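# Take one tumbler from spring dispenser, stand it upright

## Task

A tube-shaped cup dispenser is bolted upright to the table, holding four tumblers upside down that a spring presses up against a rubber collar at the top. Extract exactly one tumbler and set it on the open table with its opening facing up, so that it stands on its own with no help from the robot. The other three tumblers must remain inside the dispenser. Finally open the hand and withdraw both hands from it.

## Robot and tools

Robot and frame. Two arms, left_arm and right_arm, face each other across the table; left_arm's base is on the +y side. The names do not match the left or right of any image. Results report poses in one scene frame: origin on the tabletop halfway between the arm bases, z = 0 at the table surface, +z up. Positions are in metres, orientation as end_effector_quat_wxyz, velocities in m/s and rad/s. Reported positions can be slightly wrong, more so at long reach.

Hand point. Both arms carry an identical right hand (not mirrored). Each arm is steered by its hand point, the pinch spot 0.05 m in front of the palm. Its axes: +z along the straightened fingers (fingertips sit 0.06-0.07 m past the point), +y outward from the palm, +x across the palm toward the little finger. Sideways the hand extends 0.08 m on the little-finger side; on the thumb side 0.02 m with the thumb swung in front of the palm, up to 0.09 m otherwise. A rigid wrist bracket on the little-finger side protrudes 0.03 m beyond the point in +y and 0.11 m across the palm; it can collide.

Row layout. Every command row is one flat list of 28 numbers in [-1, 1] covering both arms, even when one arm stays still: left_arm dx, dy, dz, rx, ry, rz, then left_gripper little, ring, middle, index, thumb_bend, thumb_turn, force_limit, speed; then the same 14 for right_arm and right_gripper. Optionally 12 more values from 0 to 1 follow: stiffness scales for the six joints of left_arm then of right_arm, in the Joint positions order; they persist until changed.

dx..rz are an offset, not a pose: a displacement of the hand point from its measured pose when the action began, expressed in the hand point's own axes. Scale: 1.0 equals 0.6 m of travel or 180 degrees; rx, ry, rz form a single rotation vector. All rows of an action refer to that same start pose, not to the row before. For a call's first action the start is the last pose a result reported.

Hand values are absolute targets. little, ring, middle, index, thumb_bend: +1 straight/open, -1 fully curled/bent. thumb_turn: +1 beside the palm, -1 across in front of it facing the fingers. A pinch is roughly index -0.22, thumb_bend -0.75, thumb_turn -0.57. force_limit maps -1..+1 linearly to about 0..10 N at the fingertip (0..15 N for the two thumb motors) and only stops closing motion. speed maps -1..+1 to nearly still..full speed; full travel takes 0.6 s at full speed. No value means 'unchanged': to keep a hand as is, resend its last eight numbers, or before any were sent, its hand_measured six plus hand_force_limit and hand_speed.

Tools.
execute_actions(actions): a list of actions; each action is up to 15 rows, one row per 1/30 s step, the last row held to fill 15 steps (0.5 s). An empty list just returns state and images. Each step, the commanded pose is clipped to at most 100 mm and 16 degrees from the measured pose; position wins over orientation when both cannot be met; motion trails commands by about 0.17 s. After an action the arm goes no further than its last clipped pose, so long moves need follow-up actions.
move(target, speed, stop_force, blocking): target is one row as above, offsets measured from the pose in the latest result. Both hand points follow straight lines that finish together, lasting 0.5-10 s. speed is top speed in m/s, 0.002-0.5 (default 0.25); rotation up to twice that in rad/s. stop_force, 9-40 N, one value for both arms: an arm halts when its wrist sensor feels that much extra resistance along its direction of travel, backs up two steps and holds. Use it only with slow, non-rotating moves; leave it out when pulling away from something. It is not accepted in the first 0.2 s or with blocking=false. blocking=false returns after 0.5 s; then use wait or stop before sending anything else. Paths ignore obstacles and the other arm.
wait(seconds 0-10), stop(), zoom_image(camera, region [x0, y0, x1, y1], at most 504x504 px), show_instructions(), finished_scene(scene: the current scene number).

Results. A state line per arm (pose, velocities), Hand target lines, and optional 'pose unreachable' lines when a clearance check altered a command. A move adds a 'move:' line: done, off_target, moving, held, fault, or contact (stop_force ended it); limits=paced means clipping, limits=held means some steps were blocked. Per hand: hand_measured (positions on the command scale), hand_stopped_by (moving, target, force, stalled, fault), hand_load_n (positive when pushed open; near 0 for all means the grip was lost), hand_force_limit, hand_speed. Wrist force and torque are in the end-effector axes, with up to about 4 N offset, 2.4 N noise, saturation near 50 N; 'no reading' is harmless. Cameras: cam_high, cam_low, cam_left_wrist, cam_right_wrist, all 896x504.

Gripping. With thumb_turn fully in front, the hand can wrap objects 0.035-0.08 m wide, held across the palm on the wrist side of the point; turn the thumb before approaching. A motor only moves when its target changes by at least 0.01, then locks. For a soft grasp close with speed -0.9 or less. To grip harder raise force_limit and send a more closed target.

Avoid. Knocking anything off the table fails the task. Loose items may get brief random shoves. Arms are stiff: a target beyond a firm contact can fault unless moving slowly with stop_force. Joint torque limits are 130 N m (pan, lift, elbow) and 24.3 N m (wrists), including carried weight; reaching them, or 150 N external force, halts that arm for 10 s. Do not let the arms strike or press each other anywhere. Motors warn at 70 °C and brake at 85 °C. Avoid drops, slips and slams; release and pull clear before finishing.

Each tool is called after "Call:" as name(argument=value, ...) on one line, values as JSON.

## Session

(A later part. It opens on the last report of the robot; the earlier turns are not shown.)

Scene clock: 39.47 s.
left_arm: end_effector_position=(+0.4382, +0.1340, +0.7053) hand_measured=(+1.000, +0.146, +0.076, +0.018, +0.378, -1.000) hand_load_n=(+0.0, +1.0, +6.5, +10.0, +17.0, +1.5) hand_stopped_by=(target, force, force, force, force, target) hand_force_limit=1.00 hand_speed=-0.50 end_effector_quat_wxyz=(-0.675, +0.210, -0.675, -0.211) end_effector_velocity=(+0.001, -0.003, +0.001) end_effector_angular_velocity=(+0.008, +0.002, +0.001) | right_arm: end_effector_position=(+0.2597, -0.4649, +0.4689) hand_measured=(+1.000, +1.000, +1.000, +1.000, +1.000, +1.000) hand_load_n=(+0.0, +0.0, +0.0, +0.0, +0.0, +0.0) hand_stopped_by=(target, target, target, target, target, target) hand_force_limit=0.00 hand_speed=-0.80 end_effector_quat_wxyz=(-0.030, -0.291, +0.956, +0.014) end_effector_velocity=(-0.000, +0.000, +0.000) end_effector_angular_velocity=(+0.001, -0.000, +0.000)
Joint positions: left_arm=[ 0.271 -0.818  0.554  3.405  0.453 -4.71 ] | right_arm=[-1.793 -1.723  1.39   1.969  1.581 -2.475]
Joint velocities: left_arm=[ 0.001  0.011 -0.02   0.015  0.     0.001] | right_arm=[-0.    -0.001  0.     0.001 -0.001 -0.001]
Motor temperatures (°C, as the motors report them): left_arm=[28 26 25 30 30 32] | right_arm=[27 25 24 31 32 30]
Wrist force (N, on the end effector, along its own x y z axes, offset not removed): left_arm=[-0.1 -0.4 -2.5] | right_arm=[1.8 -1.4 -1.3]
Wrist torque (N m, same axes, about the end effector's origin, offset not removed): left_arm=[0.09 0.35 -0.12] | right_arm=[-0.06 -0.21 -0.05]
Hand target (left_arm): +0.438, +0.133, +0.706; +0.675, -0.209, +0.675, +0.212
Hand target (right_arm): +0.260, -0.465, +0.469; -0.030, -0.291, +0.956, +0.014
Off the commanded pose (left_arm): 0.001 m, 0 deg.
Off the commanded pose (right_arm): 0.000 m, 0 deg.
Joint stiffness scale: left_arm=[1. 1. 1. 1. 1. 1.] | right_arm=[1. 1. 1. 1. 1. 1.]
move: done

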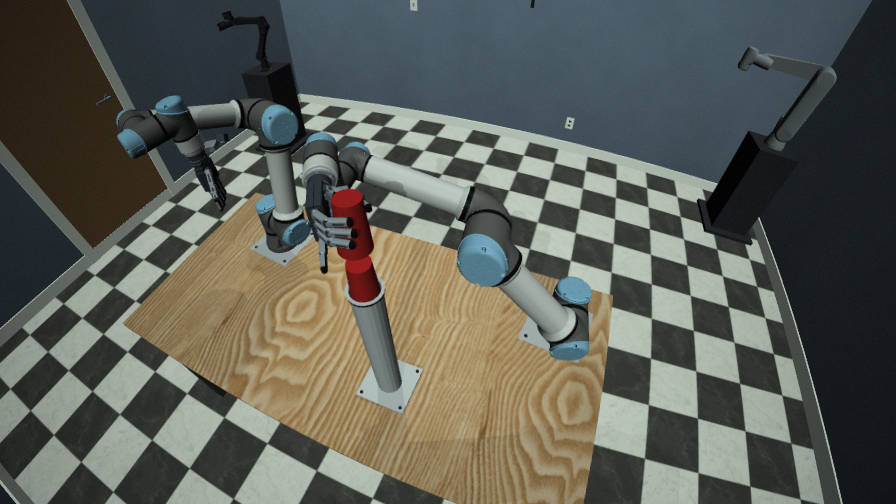

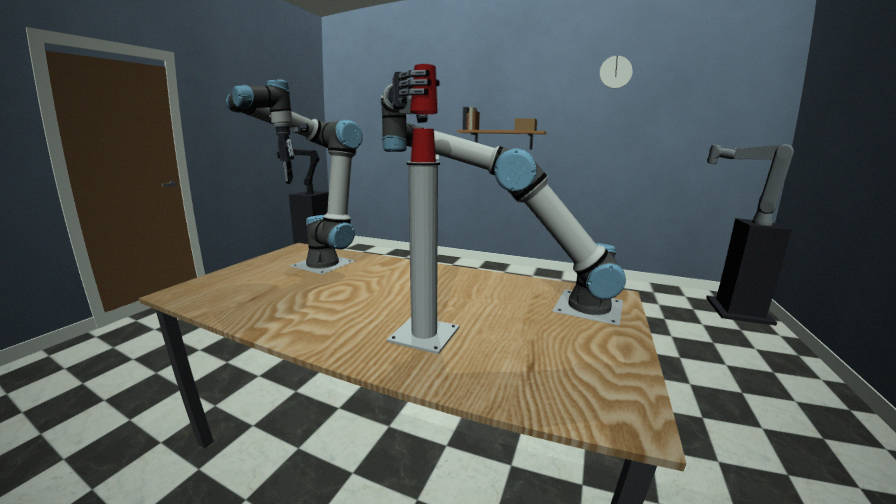

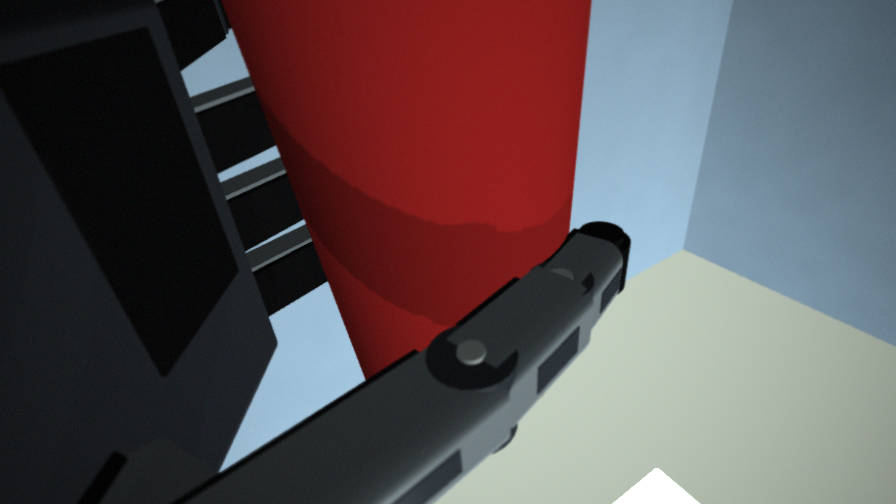

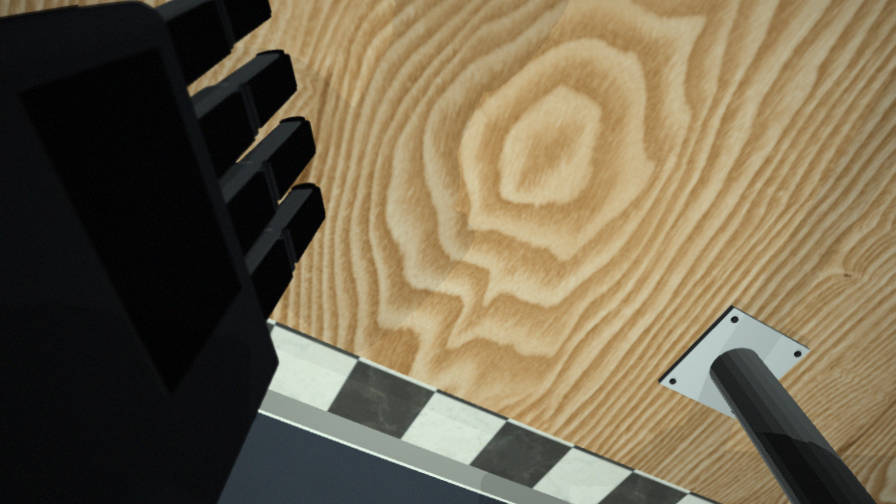

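Call:
move(target=[0,0.19,-0.275,0,0,0,1,-1,-1,-1,-1,-1,1,-0.5,0,0,0,0,0,0,1,1,1,1,1,1,0,-0.8], speed=0.15)

Call:
move(target=[0.6,0,0,0,0.341,-0.366,1,-1,-1,-1,-1,-1,1,-0.5,0,0,0,0,0,0,1,1,1,1,1,1,0,-0.8])

Call:
move(target=[0.3,0,0,0,0.341,-0.366,1,-1,-1,-1,-1,-1,1,-0.5,0,0,0,0,0,0,1,1,1,1,1,1,0,-0.8])

Scene clock: 47.23 s.
left_arm: end_effector_position=(+0.2397, +0.1335, +0.7055) hand_measured=(+1.000, +0.146, +0.076, +0.018, +0.378, -1.000) hand_load_n=(+0.0, +1.0, +6.5, +10.0, +17.0, +1.5) hand_stopped_by=(target, force, force, force, force, target) hand_force_limit=1.00 hand_speed=-0.50 end_effector_quat_wxyz=(-0.674, +0.210, -0.675, -0.212) end_effector_velocity=(-0.003, +0.002, +0.000) end_effector_angular_velocity=(-0.002, +0.000, +0.007) | right_arm: end_effector_position=(+0.2597, -0.4649, +0.4689) hand_measured=(+1.000, +1.000, +1.000, +1.000, +1.000, +1.000) hand_load_n=(+0.0, +0.0, +0.0, +0.0, +0.0, +0.0) hand_stopped_by=(target, target, target, target, target, target) hand_force_limit=0.00 hand_speed=-0.80 end_effector_quat_wxyz=(-0.030, -0.291, +0.956, +0.014) end_effector_velocity=(-0.001, +0.000, +0.000) end_effector_angular_velocity=(+0.001, +0.002, +0.001)
Joint positions: left_arm=[-0.036 -0.964  0.802  3.303  0.761 -4.708] | right_arm=[-1.793 -1.723  1.39   1.969  1.581 -2.475]
Joint velocities: left_arm=[-0.003 -0.003  0.003 -0.002  0.01  -0.   ] | right_arm=[ 0.001 -0.    -0.     0.003 -0.    -0.   ]
Motor temperatures (°C, as the motors report them): left_arm=[28 26 25 30 30 32] | right_arm=[27 25 24 31 32 30]
Wrist force (N, on the end effector, along its own x y z axes, offset not removed): left_arm=[1.3 -0.1 -1.5] | right_arm=[2.2 1.7 -2.7]
Wrist torque (N m, same axes, about the end effector's origin, offset not removed): left_arm=[-0.05 0.00 -0.05] | right_arm=[0.34 -0.48 0.20]
Hand target (left_arm): +0.238, +0.134, +0.706; +0.675, -0.210, +0.676, +0.211
Hand target (right_arm): +0.260, -0.465, +0.469; -0.030, -0.291, +0.956, +0.014
Off the commanded pose (left_arm): 0.002 m, 0 deg.
Off the commanded pose (right_arm): 0.000 m, 0 deg.
Joint stiffness scale: left_arm=[1. 1. 1. 1. 1. 1.] | right_arm=[1. 1. 1. 1. 1. 1.]
move: done

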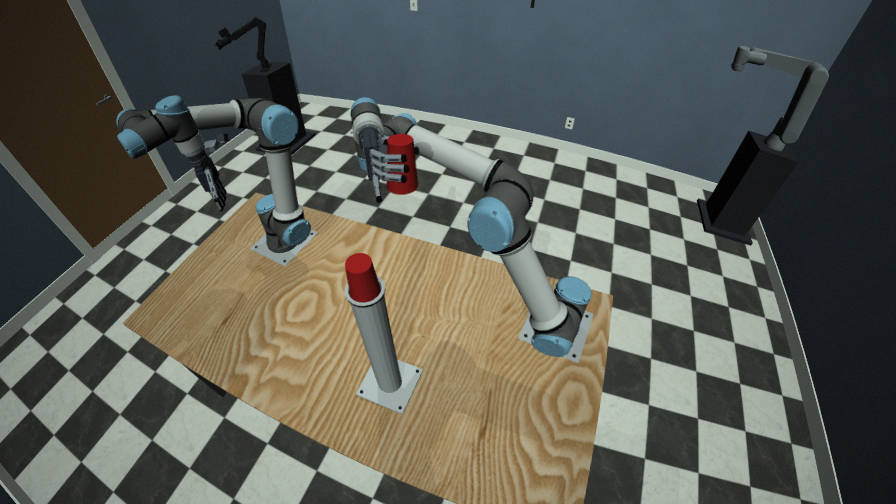

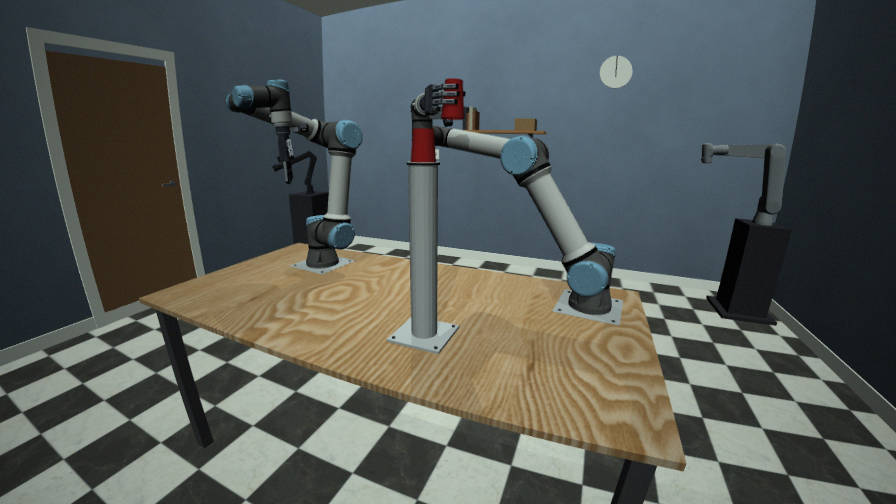

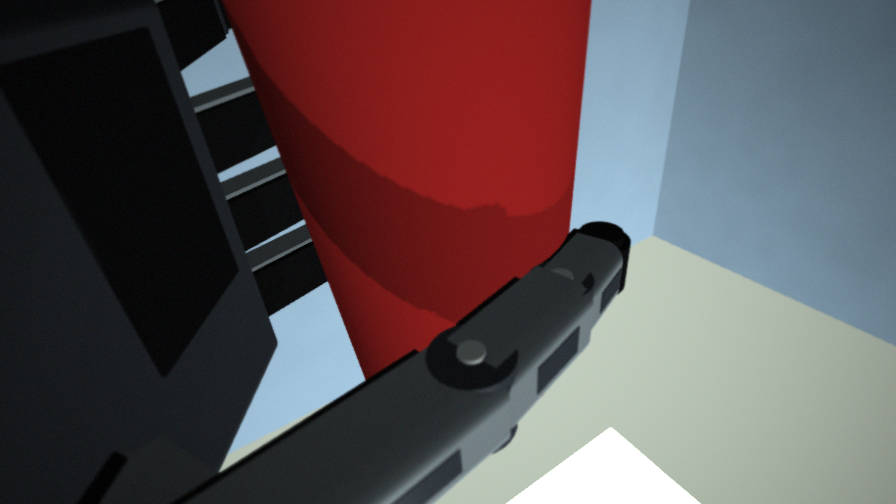

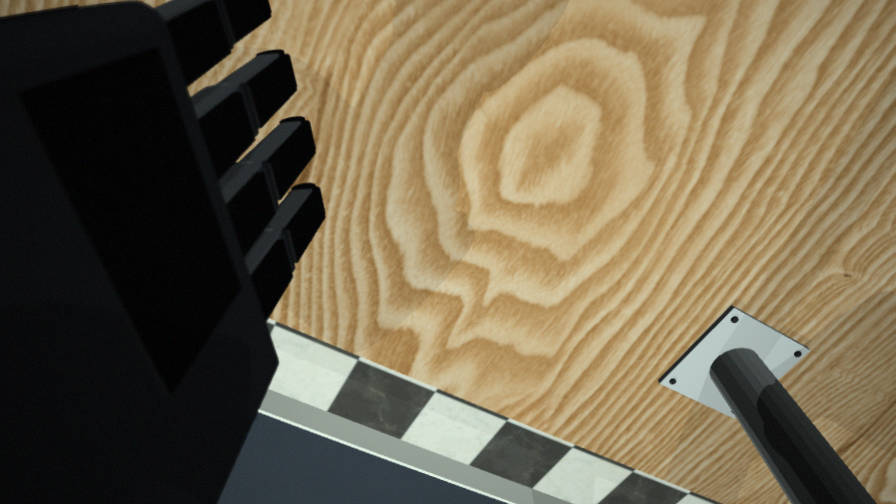

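Scene clock: 51.13 s.
left_arm: end_effector_position=(+0.2395, +0.1348, +0.3460) hand_measured=(+1.000, +0.146, +0.076, +0.018, +0.378, -1.000) hand_load_n=(+0.0, +1.0, +6.5, +10.5, +17.0, +2.0) hand_stopped_by=(target, force, force, force, force, target) hand_force_limit=1.00 hand_speed=-0.50 end_effector_quat_wxyz=(-0.262, +0.602, -0.693, +0.299) end_effector_velocity=(+0.000, -0.001, -0.002) end_effector_angular_velocity=(-0.014, -0.002, -0.005) | right_arm: end_effector_position=(+0.2597, -0.4649, +0.4689) hand_measured=(+1.000, +1.000, +1.000, +1.000, +1.000, +1.000) hand_load_n=(+0.0, +0.0, +0.0, +0.0, +0.0, +0.0) hand_stopped_by=(target, target, target, target, target, target) hand_force_limit=0.00 hand_speed=-0.80 end_effector_quat_wxyz=(-0.030, -0.291, +0.956, +0.014) end_effector_velocity=(+0.000, +0.000, -0.000) end_effector_angular_velocity=(+0.001, +0.002, +0.001)
Joint positions: left_arm=[-0.039 -1.203  1.204  1.593  0.753 -4.741] | right_arm=[-1.793 -1.723  1.39   1.969  1.581 -2.475]
Joint velocities: left_arm=[-0.001 -0.006  0.01  -0.022 -0.004  0.005] | right_arm=[ 0.001  0.001 -0.     0.001 -0.001 -0.   ]
Motor temperatures (°C, as the motors report them): left_arm=[28 26 25 30 30 32] | right_arm=[27 25 24 31 32 30]
Wrist force (N, on the end effector, along its own x y z axes, offset not removed): left_arm=[-1.1 -0.5 -1.2] | right_arm=[0.6 -1.5 -1.2]
Wrist torque (N m, same axes, about the end effector's origin, offset not removed): left_arm=[-0.16 0.30 -0.08] | right_arm=[-0.16 -0.11 0.12]
Hand target (left_arm): +0.239, +0.135, +0.346; +0.261, -0.601, +0.693, -0.300
Hand target (right_arm): +0.260, -0.465, +0.469; -0.030, -0.291, +0.956, +0.014
Off the commanded pose (left_arm): 0.001 m, 0 deg.
Off the commanded pose (right_arm): 0.000 m, 0 deg.
Joint stiffness scale: left_arm=[1. 1. 1. 1. 1. 1.] | right_arm=[1. 1. 1. 1. 1. 1.]
move: done

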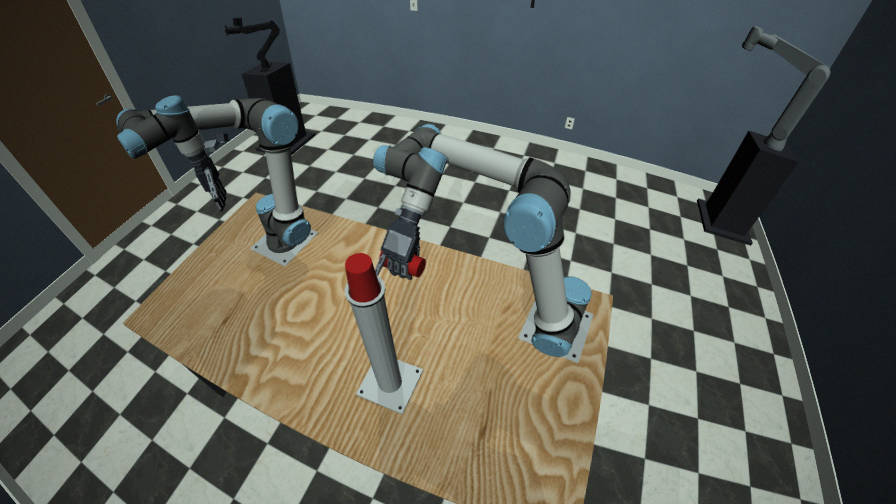

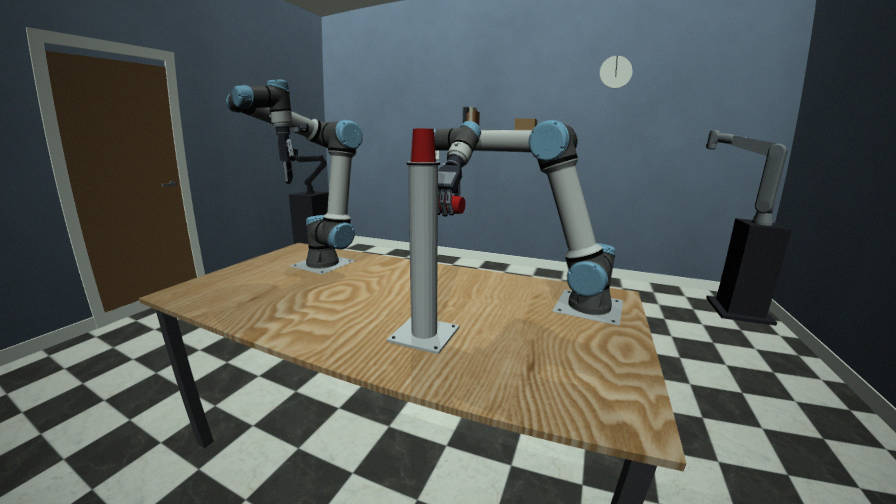

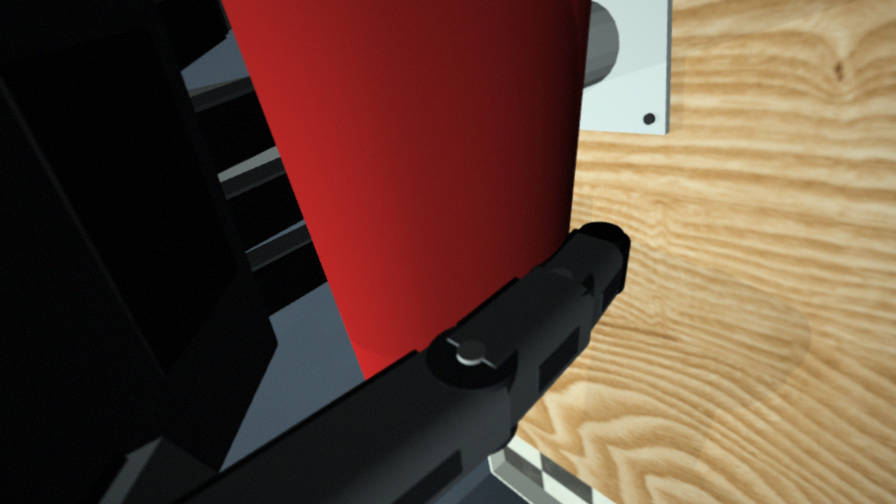

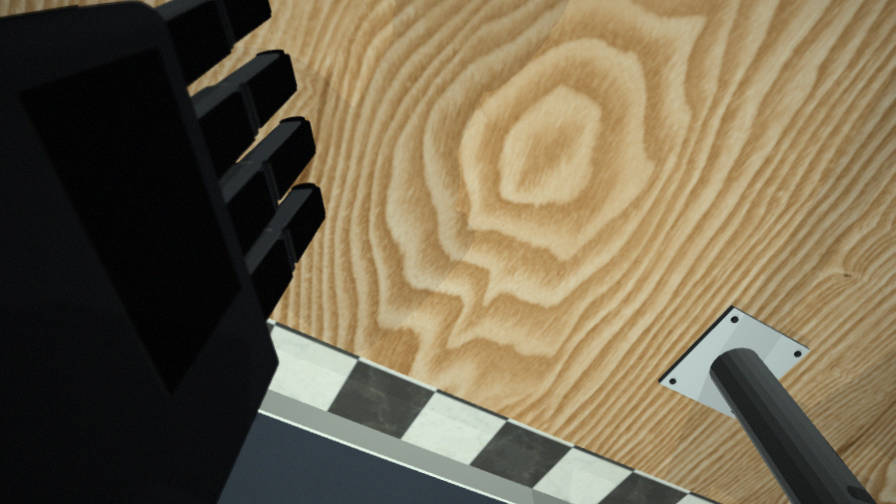

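Scene clock: 55.03 s.
left_arm: end_effector_position=(+0.2153, -0.0428, +0.3471) hand_measured=(+1.000, +0.146, +0.076, +0.018, +0.378, -1.000) hand_load_n=(+0.0, +1.0, +6.5, +10.5, +17.0, +2.0) hand_stopped_by=(target, force, force, force, force, target) hand_force_limit=1.00 hand_speed=-0.50 end_effector_quat_wxyz=(+0.303, +0.641, -0.303, +0.637) end_effector_velocity=(-0.000, -0.003, +0.002) end_effector_angular_velocity=(-0.019, -0.004, -0.001) | right_arm: end_effector_position=(+0.2597, -0.4649, +0.4689) hand_measured=(+1.000, +1.000, +1.000, +1.000, +1.000, +1.000) hand_load_n=(+0.0, +0.0, +0.0, +0.0, +0.0, +0.0) hand_stopped_by=(target, target, target, target, target, target) hand_force_limit=0.00 hand_speed=-0.80 end_effector_quat_wxyz=(-0.030, -0.291, +0.956, +0.014) end_effector_velocity=(-0.000, +0.000, -0.000) end_effector_angular_velocity=(-0.001, -0.001, +0.002)
Joint positions: left_arm=[-0.043 -1.565  1.846 -0.272  0.723 -4.722] | right_arm=[-1.793 -1.723  1.39   1.969  1.581 -2.475]
Joint velocities: left_arm=[ 0.    -0.     0.007 -0.033  0.001  0.011] | right_arm=[ 0.001  0.    -0.    -0.001  0.    -0.001]
Motor temperatures (°C, as the motors report them): left_arm=[28 26 25 30 30 32] | right_arm=[27 25 24 31 32 30]
Wrist force (N, on the end effector, along its own x y z axes, offset not removed): left_arm=[-2.3 -2.0 -0.3] | right_arm=[2.2 0.1 2.2]
Wrist torque (N m, same axes, about the end effector's origin, offset not removed): left_arm=[-0.16 0.41 -0.22] | right_arm=[0.03 -0.38 0.21]
Hand target (left_arm): +0.215, -0.043, +0.345; +0.303, +0.640, -0.304, +0.637
Hand target (right_arm): +0.260, -0.465, +0.469; -0.030, -0.291, +0.956, +0.014
Off the commanded pose (left_arm): 0.002 m, 0 deg.
Off the commanded pose (right_arm): 0.000 m, 0 deg.
Joint stiffness scale: left_arm=[1. 1. 1. 1. 1. 1.] | right_arm=[1. 1. 1. 1. 1. 1.]
move: done

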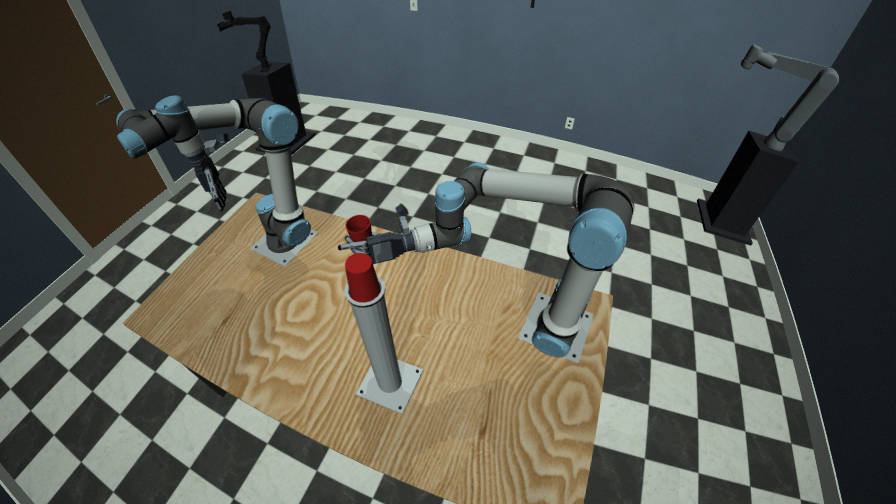

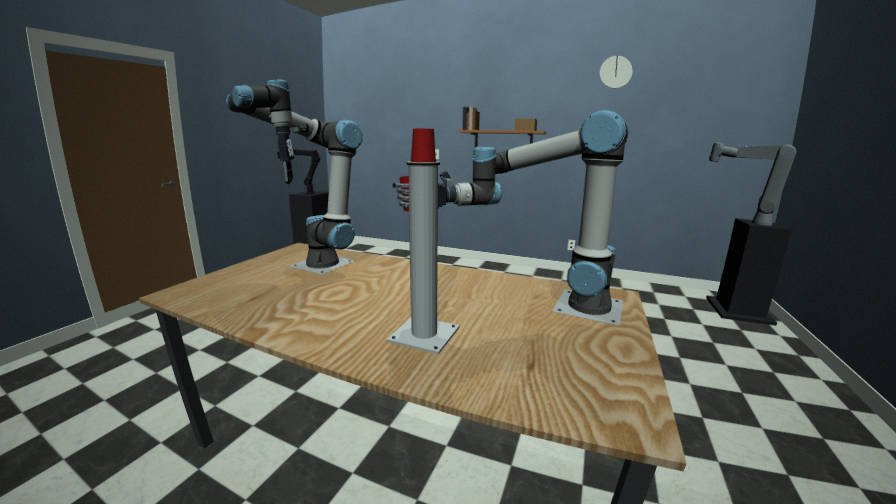

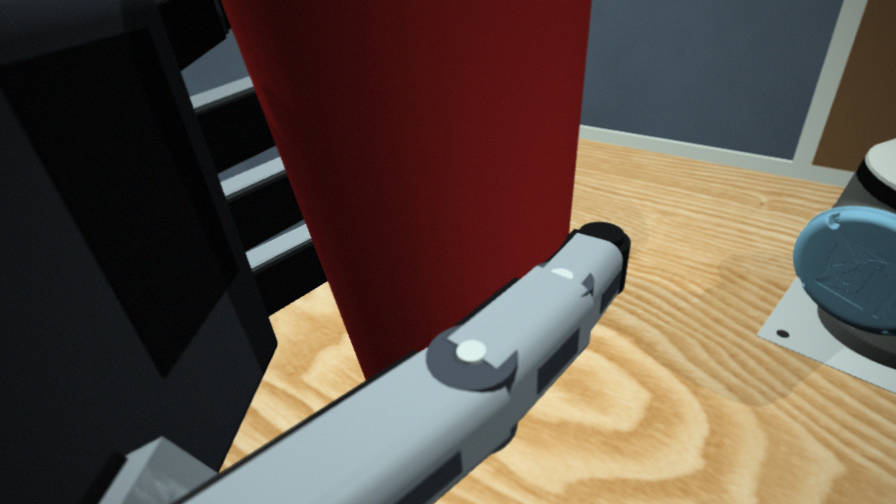

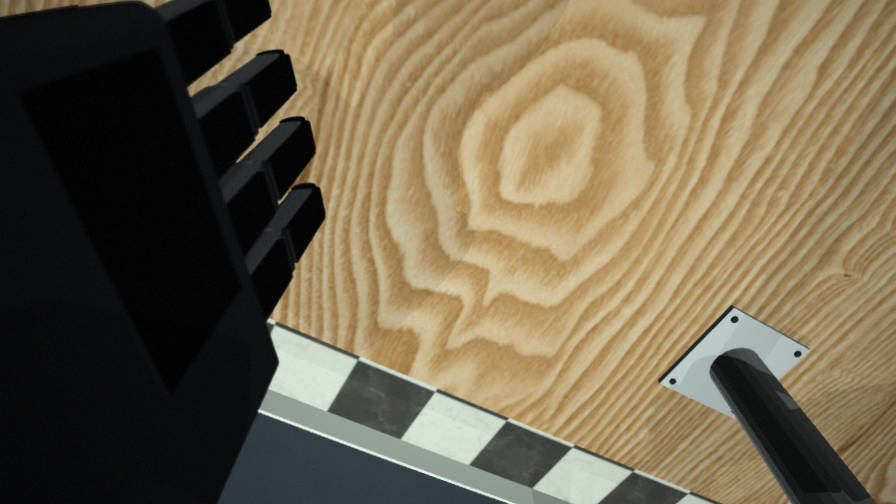

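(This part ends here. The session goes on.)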